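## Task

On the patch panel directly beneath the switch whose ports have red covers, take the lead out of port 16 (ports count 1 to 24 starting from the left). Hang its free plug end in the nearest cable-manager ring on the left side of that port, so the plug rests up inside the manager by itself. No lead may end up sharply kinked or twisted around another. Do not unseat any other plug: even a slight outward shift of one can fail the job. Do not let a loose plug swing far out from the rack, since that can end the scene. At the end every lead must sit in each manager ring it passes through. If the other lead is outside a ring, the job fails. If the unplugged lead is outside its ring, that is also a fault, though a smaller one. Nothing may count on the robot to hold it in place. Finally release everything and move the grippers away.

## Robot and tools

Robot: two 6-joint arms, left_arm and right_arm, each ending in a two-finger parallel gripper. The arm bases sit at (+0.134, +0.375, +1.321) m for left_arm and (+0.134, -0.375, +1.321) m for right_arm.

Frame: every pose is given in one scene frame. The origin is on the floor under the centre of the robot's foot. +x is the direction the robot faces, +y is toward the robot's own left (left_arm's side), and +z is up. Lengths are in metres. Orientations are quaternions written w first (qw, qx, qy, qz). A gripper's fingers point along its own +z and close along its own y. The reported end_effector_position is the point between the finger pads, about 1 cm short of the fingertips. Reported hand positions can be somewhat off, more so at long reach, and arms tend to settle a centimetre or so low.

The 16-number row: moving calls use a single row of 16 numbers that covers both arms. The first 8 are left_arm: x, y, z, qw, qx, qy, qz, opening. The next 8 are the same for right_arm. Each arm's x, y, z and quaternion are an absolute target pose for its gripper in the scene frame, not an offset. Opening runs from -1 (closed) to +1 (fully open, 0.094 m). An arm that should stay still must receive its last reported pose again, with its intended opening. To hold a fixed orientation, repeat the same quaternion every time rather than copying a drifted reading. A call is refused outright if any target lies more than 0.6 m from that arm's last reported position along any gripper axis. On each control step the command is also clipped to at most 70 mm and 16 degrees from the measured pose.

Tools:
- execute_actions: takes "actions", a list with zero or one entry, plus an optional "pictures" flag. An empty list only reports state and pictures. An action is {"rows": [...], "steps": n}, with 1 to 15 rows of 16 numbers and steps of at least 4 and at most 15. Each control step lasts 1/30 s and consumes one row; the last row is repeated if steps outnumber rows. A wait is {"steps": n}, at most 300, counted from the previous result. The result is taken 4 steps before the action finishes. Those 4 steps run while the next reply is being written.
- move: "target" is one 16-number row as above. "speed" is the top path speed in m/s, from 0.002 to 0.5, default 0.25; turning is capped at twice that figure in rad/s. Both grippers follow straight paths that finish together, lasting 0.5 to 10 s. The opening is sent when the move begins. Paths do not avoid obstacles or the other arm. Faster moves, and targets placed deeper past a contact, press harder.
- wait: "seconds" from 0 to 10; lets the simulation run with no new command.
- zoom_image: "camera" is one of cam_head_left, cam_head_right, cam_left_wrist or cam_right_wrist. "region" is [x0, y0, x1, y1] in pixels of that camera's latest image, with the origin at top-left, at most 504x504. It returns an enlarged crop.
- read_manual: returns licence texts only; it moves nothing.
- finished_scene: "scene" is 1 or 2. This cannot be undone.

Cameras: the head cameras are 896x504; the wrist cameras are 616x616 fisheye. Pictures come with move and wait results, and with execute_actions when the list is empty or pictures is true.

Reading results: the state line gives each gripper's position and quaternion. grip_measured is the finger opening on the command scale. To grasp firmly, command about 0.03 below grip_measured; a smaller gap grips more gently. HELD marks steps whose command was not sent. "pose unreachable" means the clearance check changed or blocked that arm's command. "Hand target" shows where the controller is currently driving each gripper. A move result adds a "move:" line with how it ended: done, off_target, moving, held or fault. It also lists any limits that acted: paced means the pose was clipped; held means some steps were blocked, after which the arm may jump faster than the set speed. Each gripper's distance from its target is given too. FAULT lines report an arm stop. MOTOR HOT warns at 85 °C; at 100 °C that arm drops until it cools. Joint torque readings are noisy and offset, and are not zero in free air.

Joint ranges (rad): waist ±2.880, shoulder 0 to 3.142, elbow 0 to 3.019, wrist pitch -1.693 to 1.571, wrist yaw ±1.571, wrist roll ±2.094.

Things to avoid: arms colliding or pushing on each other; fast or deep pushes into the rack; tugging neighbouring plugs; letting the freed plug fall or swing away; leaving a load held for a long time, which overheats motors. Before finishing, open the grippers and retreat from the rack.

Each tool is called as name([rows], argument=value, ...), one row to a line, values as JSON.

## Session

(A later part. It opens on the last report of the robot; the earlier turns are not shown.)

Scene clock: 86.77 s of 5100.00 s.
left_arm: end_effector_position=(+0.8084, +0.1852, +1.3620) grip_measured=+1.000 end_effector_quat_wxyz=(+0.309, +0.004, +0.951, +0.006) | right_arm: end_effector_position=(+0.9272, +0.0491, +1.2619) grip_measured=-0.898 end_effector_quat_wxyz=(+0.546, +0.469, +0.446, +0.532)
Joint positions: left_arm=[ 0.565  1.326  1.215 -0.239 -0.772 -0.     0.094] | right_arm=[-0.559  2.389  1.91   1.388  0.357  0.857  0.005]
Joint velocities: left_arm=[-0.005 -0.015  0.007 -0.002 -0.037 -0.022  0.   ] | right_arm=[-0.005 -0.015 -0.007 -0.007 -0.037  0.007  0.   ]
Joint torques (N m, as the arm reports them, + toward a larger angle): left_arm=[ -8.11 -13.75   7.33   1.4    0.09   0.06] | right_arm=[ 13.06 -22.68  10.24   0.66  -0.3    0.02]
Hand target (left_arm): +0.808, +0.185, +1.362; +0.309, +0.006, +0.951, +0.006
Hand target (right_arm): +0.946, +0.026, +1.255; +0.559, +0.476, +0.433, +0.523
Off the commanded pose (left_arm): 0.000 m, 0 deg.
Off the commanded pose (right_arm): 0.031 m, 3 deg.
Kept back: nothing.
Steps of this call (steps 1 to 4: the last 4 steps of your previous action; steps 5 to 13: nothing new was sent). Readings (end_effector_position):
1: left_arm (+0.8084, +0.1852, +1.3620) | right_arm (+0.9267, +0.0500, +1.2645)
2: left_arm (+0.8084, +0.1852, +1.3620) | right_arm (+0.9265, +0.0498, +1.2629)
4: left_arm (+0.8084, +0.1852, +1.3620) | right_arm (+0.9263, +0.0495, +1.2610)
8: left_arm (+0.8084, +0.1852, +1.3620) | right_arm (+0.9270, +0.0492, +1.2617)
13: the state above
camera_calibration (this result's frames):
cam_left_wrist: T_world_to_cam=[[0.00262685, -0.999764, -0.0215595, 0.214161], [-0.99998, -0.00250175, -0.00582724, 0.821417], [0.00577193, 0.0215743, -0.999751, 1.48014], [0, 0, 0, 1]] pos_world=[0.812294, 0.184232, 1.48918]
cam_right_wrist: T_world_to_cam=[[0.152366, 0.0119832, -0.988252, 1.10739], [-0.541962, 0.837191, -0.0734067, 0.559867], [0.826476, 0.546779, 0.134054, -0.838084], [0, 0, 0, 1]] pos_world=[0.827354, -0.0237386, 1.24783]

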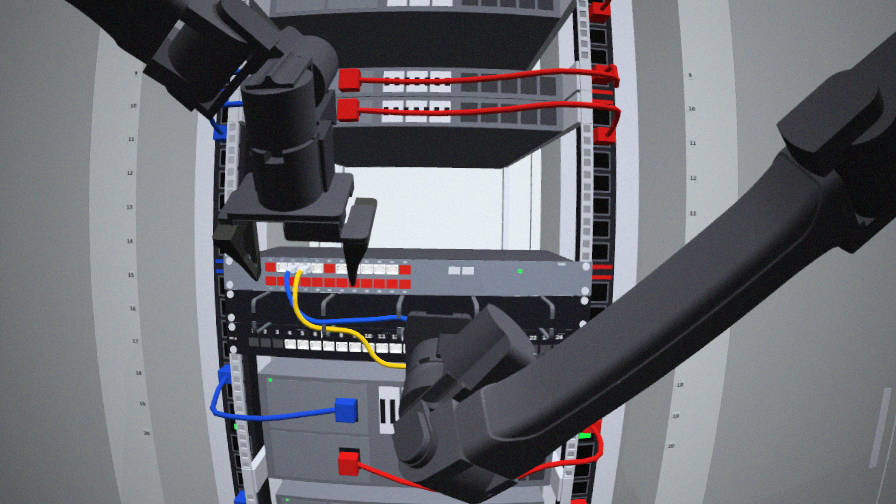

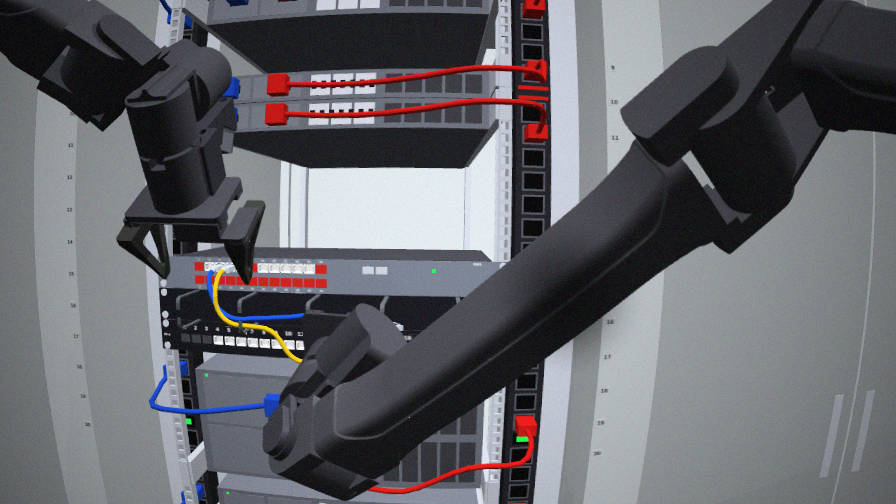

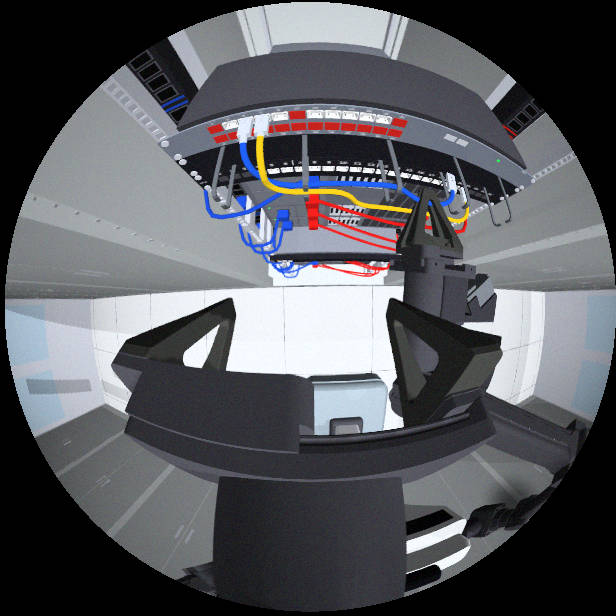

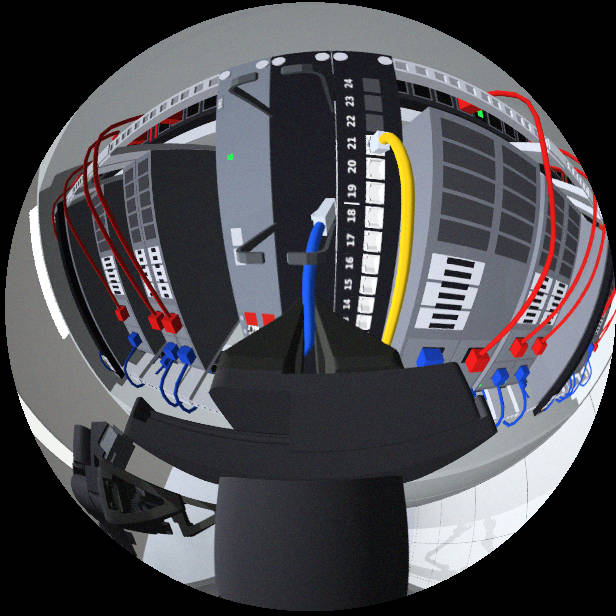

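Behind the hook. Release slowly.

execute_actions([
  {"rows":[[0.8084,0.1852,1.3621,0.309,0.006,0.951,0.006,1,0.944,0.03,1.252,0.56,0.476,0.433,0.523,-0.905],[0.8084,0.1852,1.3621,0.309,0.006,0.951,0.006,1,0.944,0.03,1.252,0.56,0.476,0.433,0.523,-0.9],[0.8084,0.1852,1.3621,0.309,0.006,0.951,0.006,1,0.944,0.03,1.252,0.56,0.476,0.433,0.523,-0.895],[0.8084,0.1852,1.3621,0.309,0.006,0.951,0.006,1,0.944,0.03,1.252,0.56,0.476,0.433,0.523,-0.89],[0.8084,0.1852,1.3621,0.309,0.006,0.951,0.006,1,0.944,0.03,1.252,0.56,0.476,0.433,0.523,-0.885],[0.8084,0.1852,1.3621,0.309,0.006,0.951,0.006,1,0.944,0.03,1.252,0.56,0.476,0.433,0.523,-0.88],[0.8084,0.1852,1.3621,0.309,0.006,0.951,0.006,1,0.944,0.03,1.252,0.56,0.476,0.433,0.523,-0.87],[0.8084,0.1852,1.3621,0.309,0.006,0.951,0.006,1,0.944,0.03,1.252,0.56,0.476,0.433,0.523,-0.85],[0.8084,0.1852,1.3621,0.309,0.006,0.951,0.006,1,0.944,0.03,1.252,0.56,0.476,0.433,0.523,-0.8],[0.8084,0.1852,1.3621,0.309,0.006,0.951,0.006,1,0.944,0.03,1.252,0.56,0.476,0.433,0.523,-0.7],[0.8084,0.1852,1.3621,0.309,0.006,0.951,0.006,1,0.944,0.03,1.252,0.56,0.476,0.433,0.523,-0.6]]},
])

wait(seconds=1)

Scene clock: 87.40 s of 5100.00 s.
left_arm: end_effector_position=(+0.8084, +0.1852, +1.3620) grip_measured=+1.000 end_effector_quat_wxyz=(+0.309, +0.004, +0.951, +0.006) | right_arm: end_effector_position=(+0.9285, +0.0477, +1.2611) grip_measured=-0.646 end_effector_quat_wxyz=(+0.547, +0.470, +0.445, +0.531)
Joint positions: left_arm=[ 0.565  1.326  1.215 -0.239 -0.772 -0.     0.094] | right_arm=[-0.561  2.392  1.915  1.388  0.358  0.857  0.017]
Joint velocities: left_arm=[ 0.015 -0.015  0.007  0.007  0.007 -0.007  0.   ] | right_arm=[-0.083 -0.015  0.027 -0.002  0.022 -0.007  0.089]
Joint torques (N m, as the arm reports them, + toward a larger angle): left_arm=[ -8.2  -13.79   7.33   1.45   0.09   0.05] | right_arm=[ 14.15 -21.92   9.77   0.97  -0.24  -0.05]
Steps of this call (steps 1 to 8: nothing new was sent; steps 9 to 19: the first 11 steps of this action). Readings (end_effector_position):
9: left_arm (+0.8084, +0.1852, +1.3620) | right_arm (+0.9271, +0.0492, +1.2617)
10: left_arm (+0.8084, +0.1852, +1.3620) | right_arm (+0.9272, +0.0492, +1.2618)
12: left_arm (+0.8084, +0.1852, +1.3620) | right_arm (+0.9271, +0.0494, +1.2615)
16: left_arm (+0.8084, +0.1852, +1.3620) | right_arm (+0.9273, +0.0495, +1.2615)
19: the state above

Scene clock: 88.53 s of 5100.00 s.
left_arm: end_effector_position=(+0.8084, +0.1852, +1.3620) grip_measured=+1.000 end_effector_quat_wxyz=(+0.309, +0.004, +0.951, +0.006) | right_arm: end_effector_position=(+0.9347, +0.0368, +1.2557) grip_measured=-0.601 end_effector_quat_wxyz=(+0.553, +0.471, +0.443, +0.525)
Joint positions: left_arm=[ 0.565  1.326  1.215 -0.239 -0.772 -0.     0.094] | right_arm=[-0.577  2.392  1.92   1.388  0.359  0.857  0.019]
Joint velocities: left_arm=[-0.005 -0.015  0.002 -0.007 -0.037  0.007  0.   ] | right_arm=[-0.005  0.005 -0.007  0.002  0.007  0.007  0.001]
Joint torques (N m, as the arm reports them, + toward a larger angle): left_arm=[ -8.01 -13.87   7.31   1.41   0.08   0.03] | right_arm=[ 14.98 -22.04   9.86   0.88  -0.26  -0.01]
Hand target (left_arm): +0.808, +0.185, +1.362; +0.309, +0.006, +0.951, +0.006
Hand target (right_arm): +0.943, +0.029, +1.252; +0.559, +0.476, +0.433, +0.523
Off the commanded pose (left_arm): 0.000 m, 0 deg.
Off the commanded pose (right_arm): 0.012 m, 2 deg.
Kept back: nothing.
Steps of this call (steps 1 to 4: the last 4 steps of your previous action; steps 5 to 34: nothing new was sent). Readings (end_effector_position):
1: left_arm (+0.8084, +0.1852, +1.3620) | right_arm (+0.9296, +0.0461, +1.2605)
2: left_arm (+0.8084, +0.1852, +1.3620) | right_arm (+0.9304, +0.0447, +1.2599)
4: left_arm (+0.8084, +0.1852, +1.3620) | right_arm (+0.9322, +0.0416, +1.2584)
8: left_arm (+0.8084, +0.1852, +1.3620) | right_arm (+0.9345, +0.0373, +1.2560)
34: the state above
camera_calibration (this result's frames):
cam_left_wrist: T_world_to_cam=[[0.00262685, -0.999764, -0.0215595, 0.214161], [-0.99998, -0.00250175, -0.00582724, 0.821417], [0.00577193, 0.0215743, -0.999751, 1.48014], [0, 0, 0, 1]] pos_world=[0.812294, 0.184232, 1.48918]
cam_right_wrist: T_world_to_cam=[[0.152356, 0.00113548, -0.988325, 1.1007], [-0.525775, 0.846846, -0.0800783, 0.566677], [0.836868, 0.531837, 0.129619, -0.840306], [0, 0, 0, 1]] pos_world=[0.833473, -0.0342325, 1.24214]

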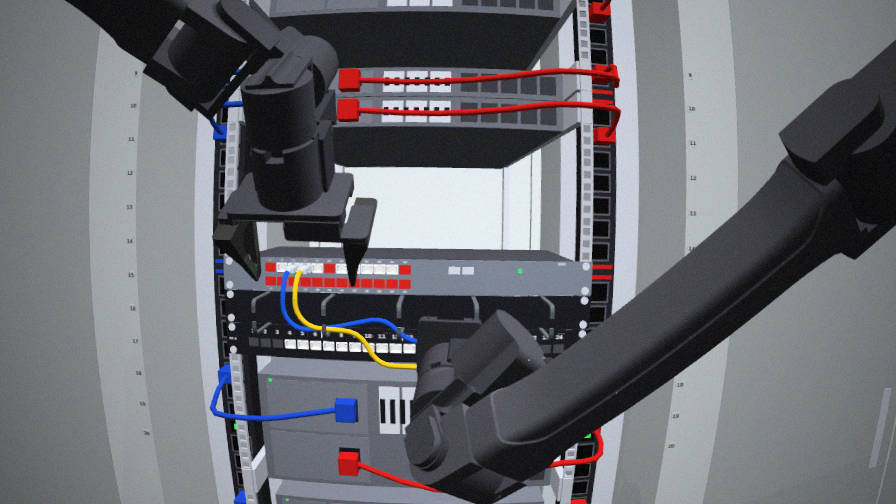

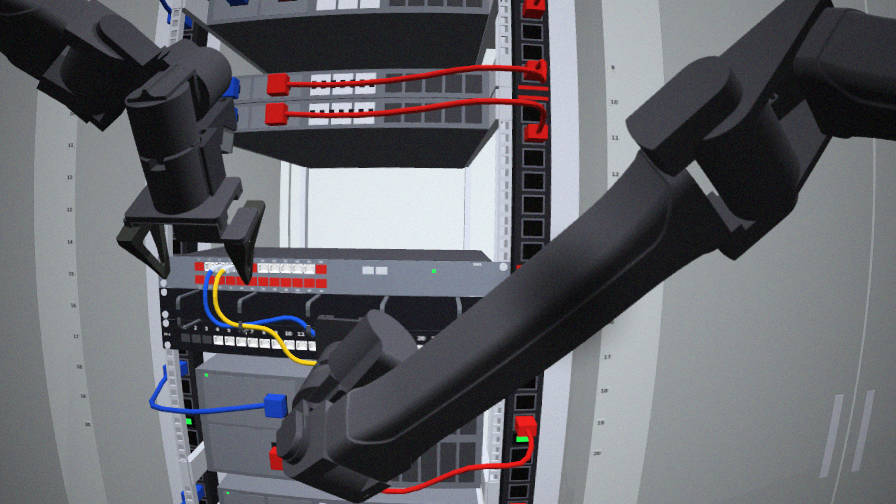

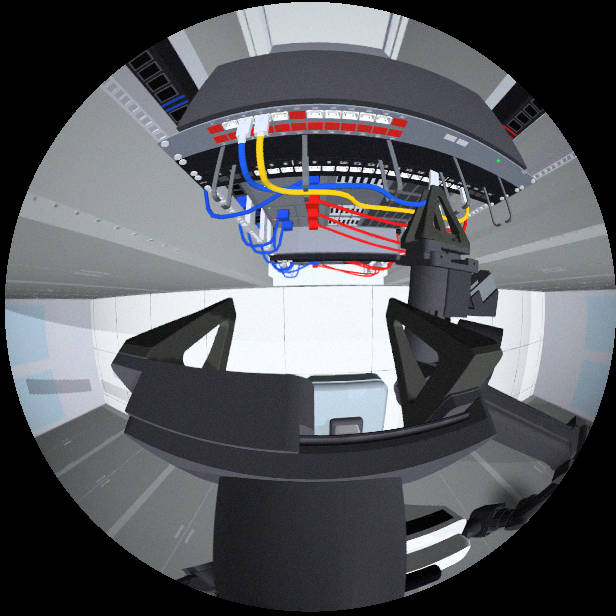

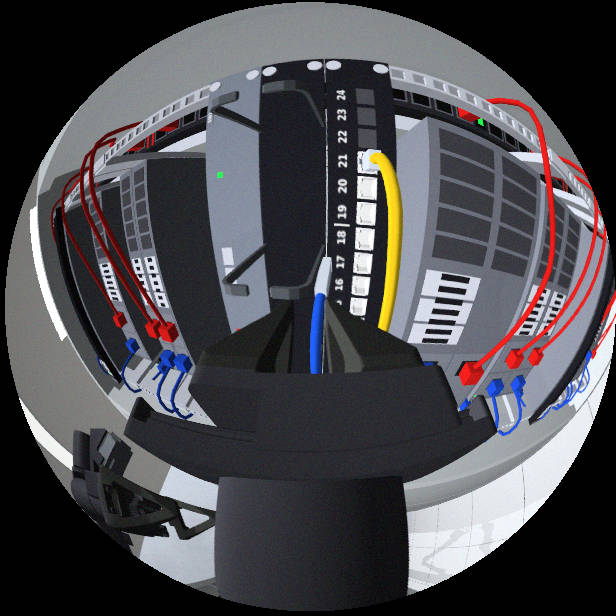

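move(target=[0.75,0.3,1.36,0.309,0.006,0.951,0.006,1,0.86,0.04,1.262,0.56,0.476,0.433,0.523,-0.5], speed=0.1)

move(target=[0.75,0.3,1.36,0.309,0.006,0.951,0.006,1,0.75,-0.25,1.26,0.5,0.5,0.5,0.5,-0.5])

zoom_image(camera="cam_head_left", region=[220,250,600,390])

Scene clock: 90.57 s of 5100.00 s.
left_arm: end_effector_position=(+0.7505, +0.2923, +1.3601) grip_measured=+1.000 end_effector_quat_wxyz=(+0.307, +0.005, +0.952, +0.001) | right_arm: end_effector_position=(+0.8621, +0.0404, +1.2475) grip_measured=-0.501 end_effector_quat_wxyz=(+0.544, +0.477, +0.458, +0.517)
Joint positions: left_arm=[ 0.729  1.043  0.953 -0.222 -0.608  0.062  0.094] | right_arm=[-0.533  2.345  1.685  1.552  0.403  0.826  0.023]
Joint velocities: left_arm=[-0.005 -0.034 -0.017  0.017 -0.007 -0.007  0.   ] | right_arm=[-0.015  0.005  0.017 -0.007 -0.037  0.007  0.001]
Joint torques (N m, as the arm reports them, + toward a larger angle): left_arm=[ -3.92 -12.2    6.56   1.87   0.23   0.14] | right_arm=[ 16.4  -23.33   4.23   1.7   -0.27  -0.19]
Hand target (left_arm): +0.749, +0.299, +1.359; +0.309, +0.006, +0.951, +0.006
Hand target (right_arm): +0.861, +0.040, +1.263; +0.547, +0.478, +0.448, +0.521
Off the commanded pose (left_arm): 0.008 m, 1 deg.
Off the commanded pose (right_arm): 0.015 m, 3 deg.
joint sent to its limit (right arm) — the command would take joint 4 (wrist pitch) past its upper limit, so that joint was sent only as far as its limit.
Kept back: nothing.
move: off_target (right_arm)
camera_calibration (this result's frames):
cam_left_wrist: T_world_to_cam=[[-0.000895225, -0.999915, -0.0130084, 0.312354], [-0.999999, 0.000906632, -0.000871049, 0.756058], [0.000882769, 0.0130076, -0.999915, 1.48262], [0, 0, 0, 1]] pos_world=[0.755028, 0.292357, 1.48722]
cam_right_wrist: T_world_to_cam=[[0.114772, -0.00461681, -0.993381, 1.14259], [-0.536702, 0.841193, -0.0659181, 0.516726], [0.83593, 0.540715, 0.0940672, -0.735614], [0, 0, 0, 1]] pos_world=[0.761112, -0.0316335, 1.23829]

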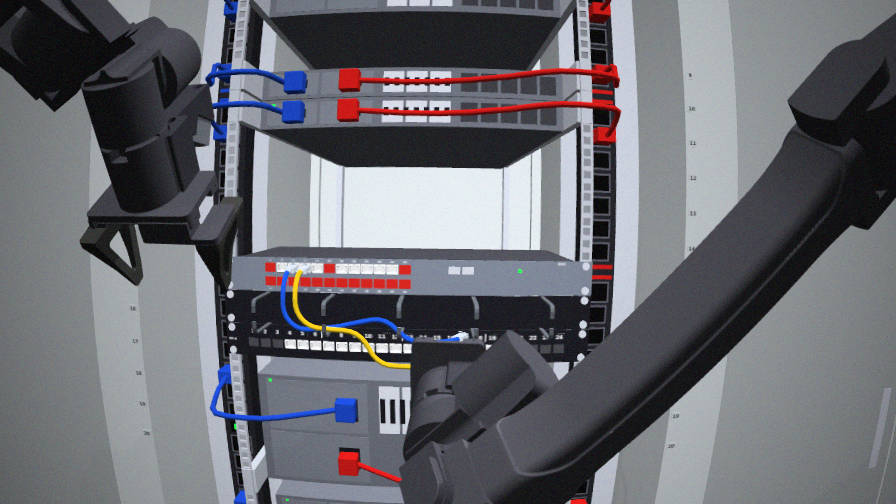

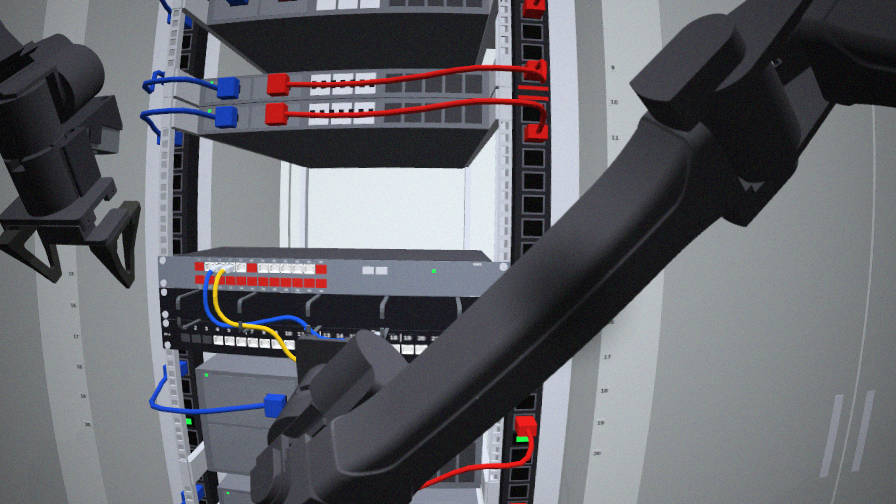

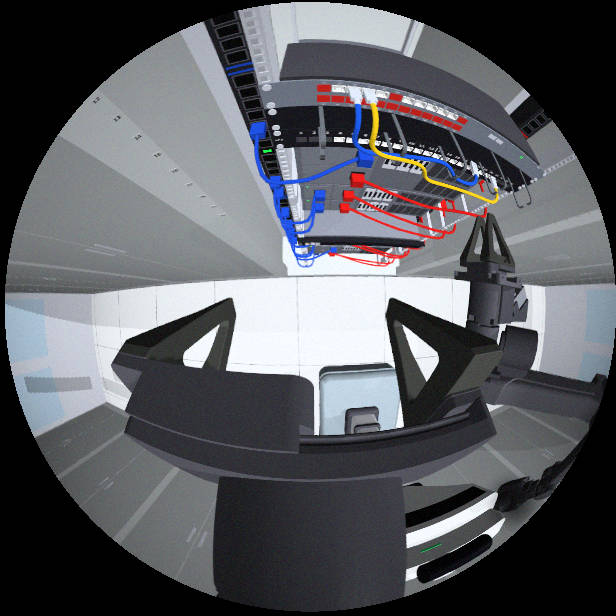

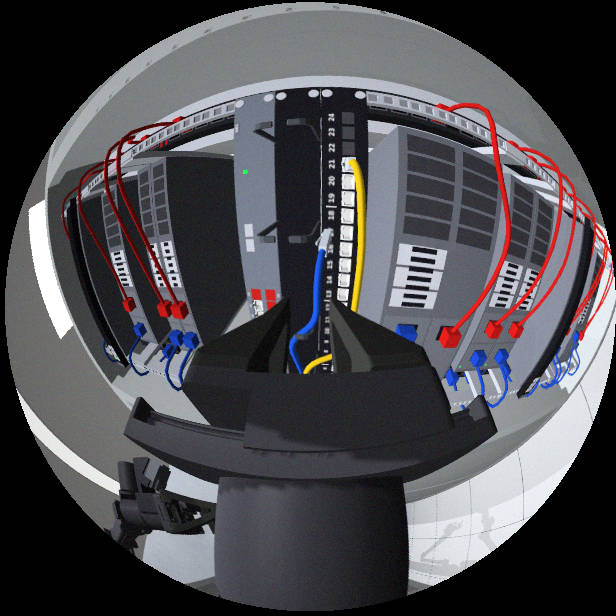

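Scene clock: 92.30 s of 5100.00 s.
left_arm: end_effector_position=(+0.7505, +0.2919, +1.3601) grip_measured=+1.000 end_effector_quat_wxyz=(+0.307, +0.005, +0.952, -0.000) | right_arm: end_effector_position=(+0.7518, -0.2504, +1.2589) grip_measured=-0.501 end_effector_quat_wxyz=(+0.465, +0.515, +0.538, +0.479)
Joint positions: left_arm=[ 0.729  1.043  0.953 -0.222 -0.606  0.063  0.094] | right_arm=[-0.87   1.702  0.71   1.554  0.208  1.139  0.023]
Joint velocities: left_arm=[-0.005 -0.015 -0.002  0.002 -0.022 -0.037  0.   ] | right_arm=[-0.005 -0.015 -0.002 -0.022 -0.081  0.022 -0.   ]
Joint torques (N m, as the arm reports them, + toward a larger angle): left_arm=[ -3.77 -12.28   6.71   1.71   0.23   0.15] | right_arm=[  6.67 -15.95   1.25   2.23  -0.45   0.  ]
Hand target (left_arm): +0.750, +0.300, +1.360; +0.309, +0.006, +0.951, +0.006
Hand target (right_arm): +0.750, -0.251, +1.264; +0.465, +0.516, +0.530, +0.487
Off the commanded pose (left_arm): 0.008 m, 1 deg.
Off the commanded pose (right_arm): 0.002 m, 7 deg.
joint sent to its limit (right arm) — the command would take joint 4 (wrist pitch) past its upper limit, so that joint was sent only as far as its limit.
Kept back: nothing.
move: off_target (right_arm)
camera_calibration (this result's frames):
cam_left_wrist: T_world_to_cam=[[-0.00253757, -0.999932, -0.0113755, 0.310978], [-0.999996, 0.00254905, -0.000994837, 0.755761], [0.00102377, 0.011373, -0.999935, 1.48304], [0, 0, 0, 1]] pos_world=[0.755029, 0.292164, 1.48723]
cam_right_wrist: T_world_to_cam=[[-0.120135, -0.00651626, -0.992736, 1.34063], [-0.603976, 0.794107, 0.0678773, 0.573308], [0.787896, 0.607743, -0.0993361, -0.190915], [0, 0, 0, 1]] pos_world=[0.657742, -0.330505, 1.27301]

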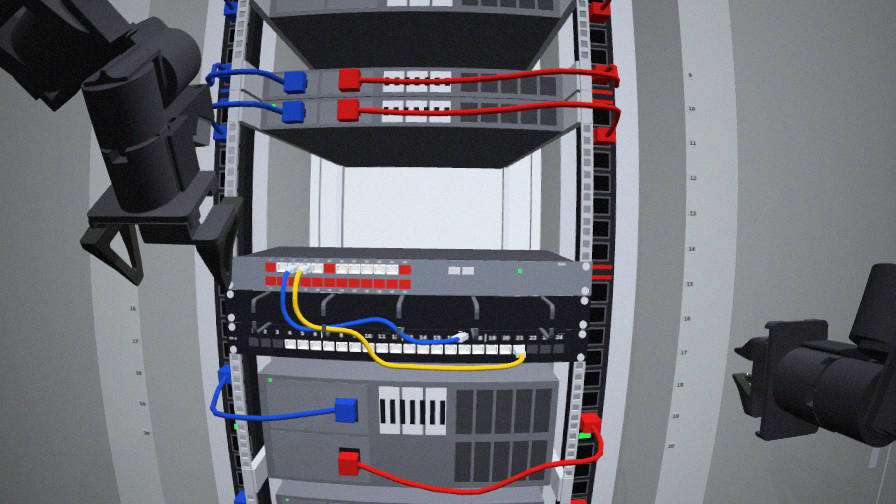

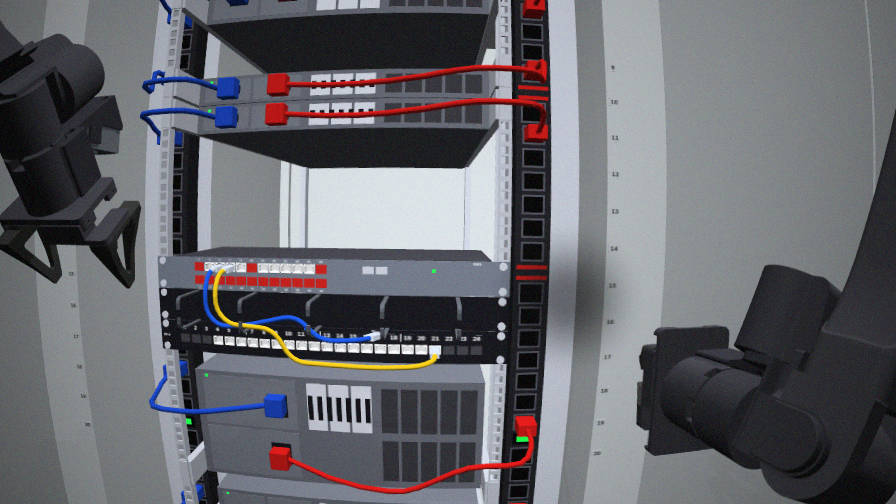

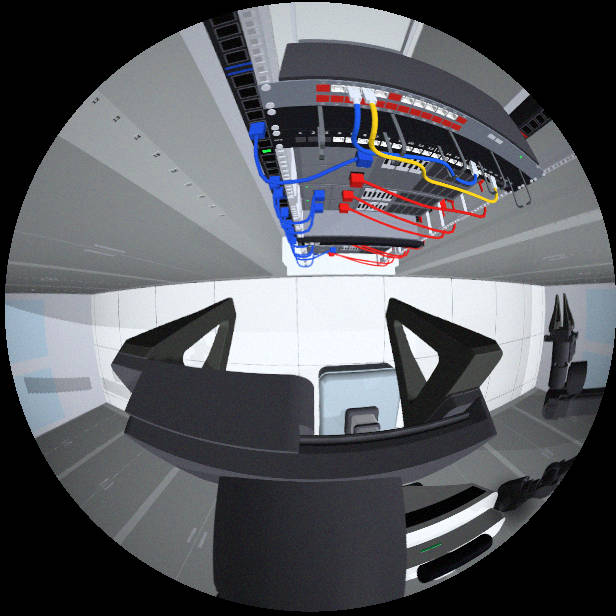

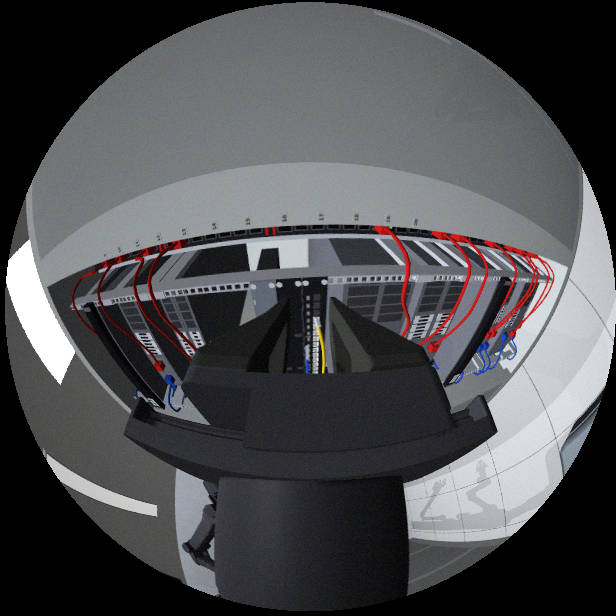

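Region (220, 250, 600, 390) of cam_head_left's 896x504 image, scaled by 1.326, with more detail than that image has; it fills the top 186 rows of this view, and the rest is white.

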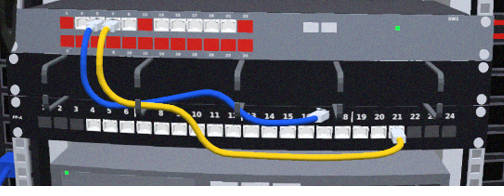

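finished_scene(scene=1)

The scene is finished: the task was done.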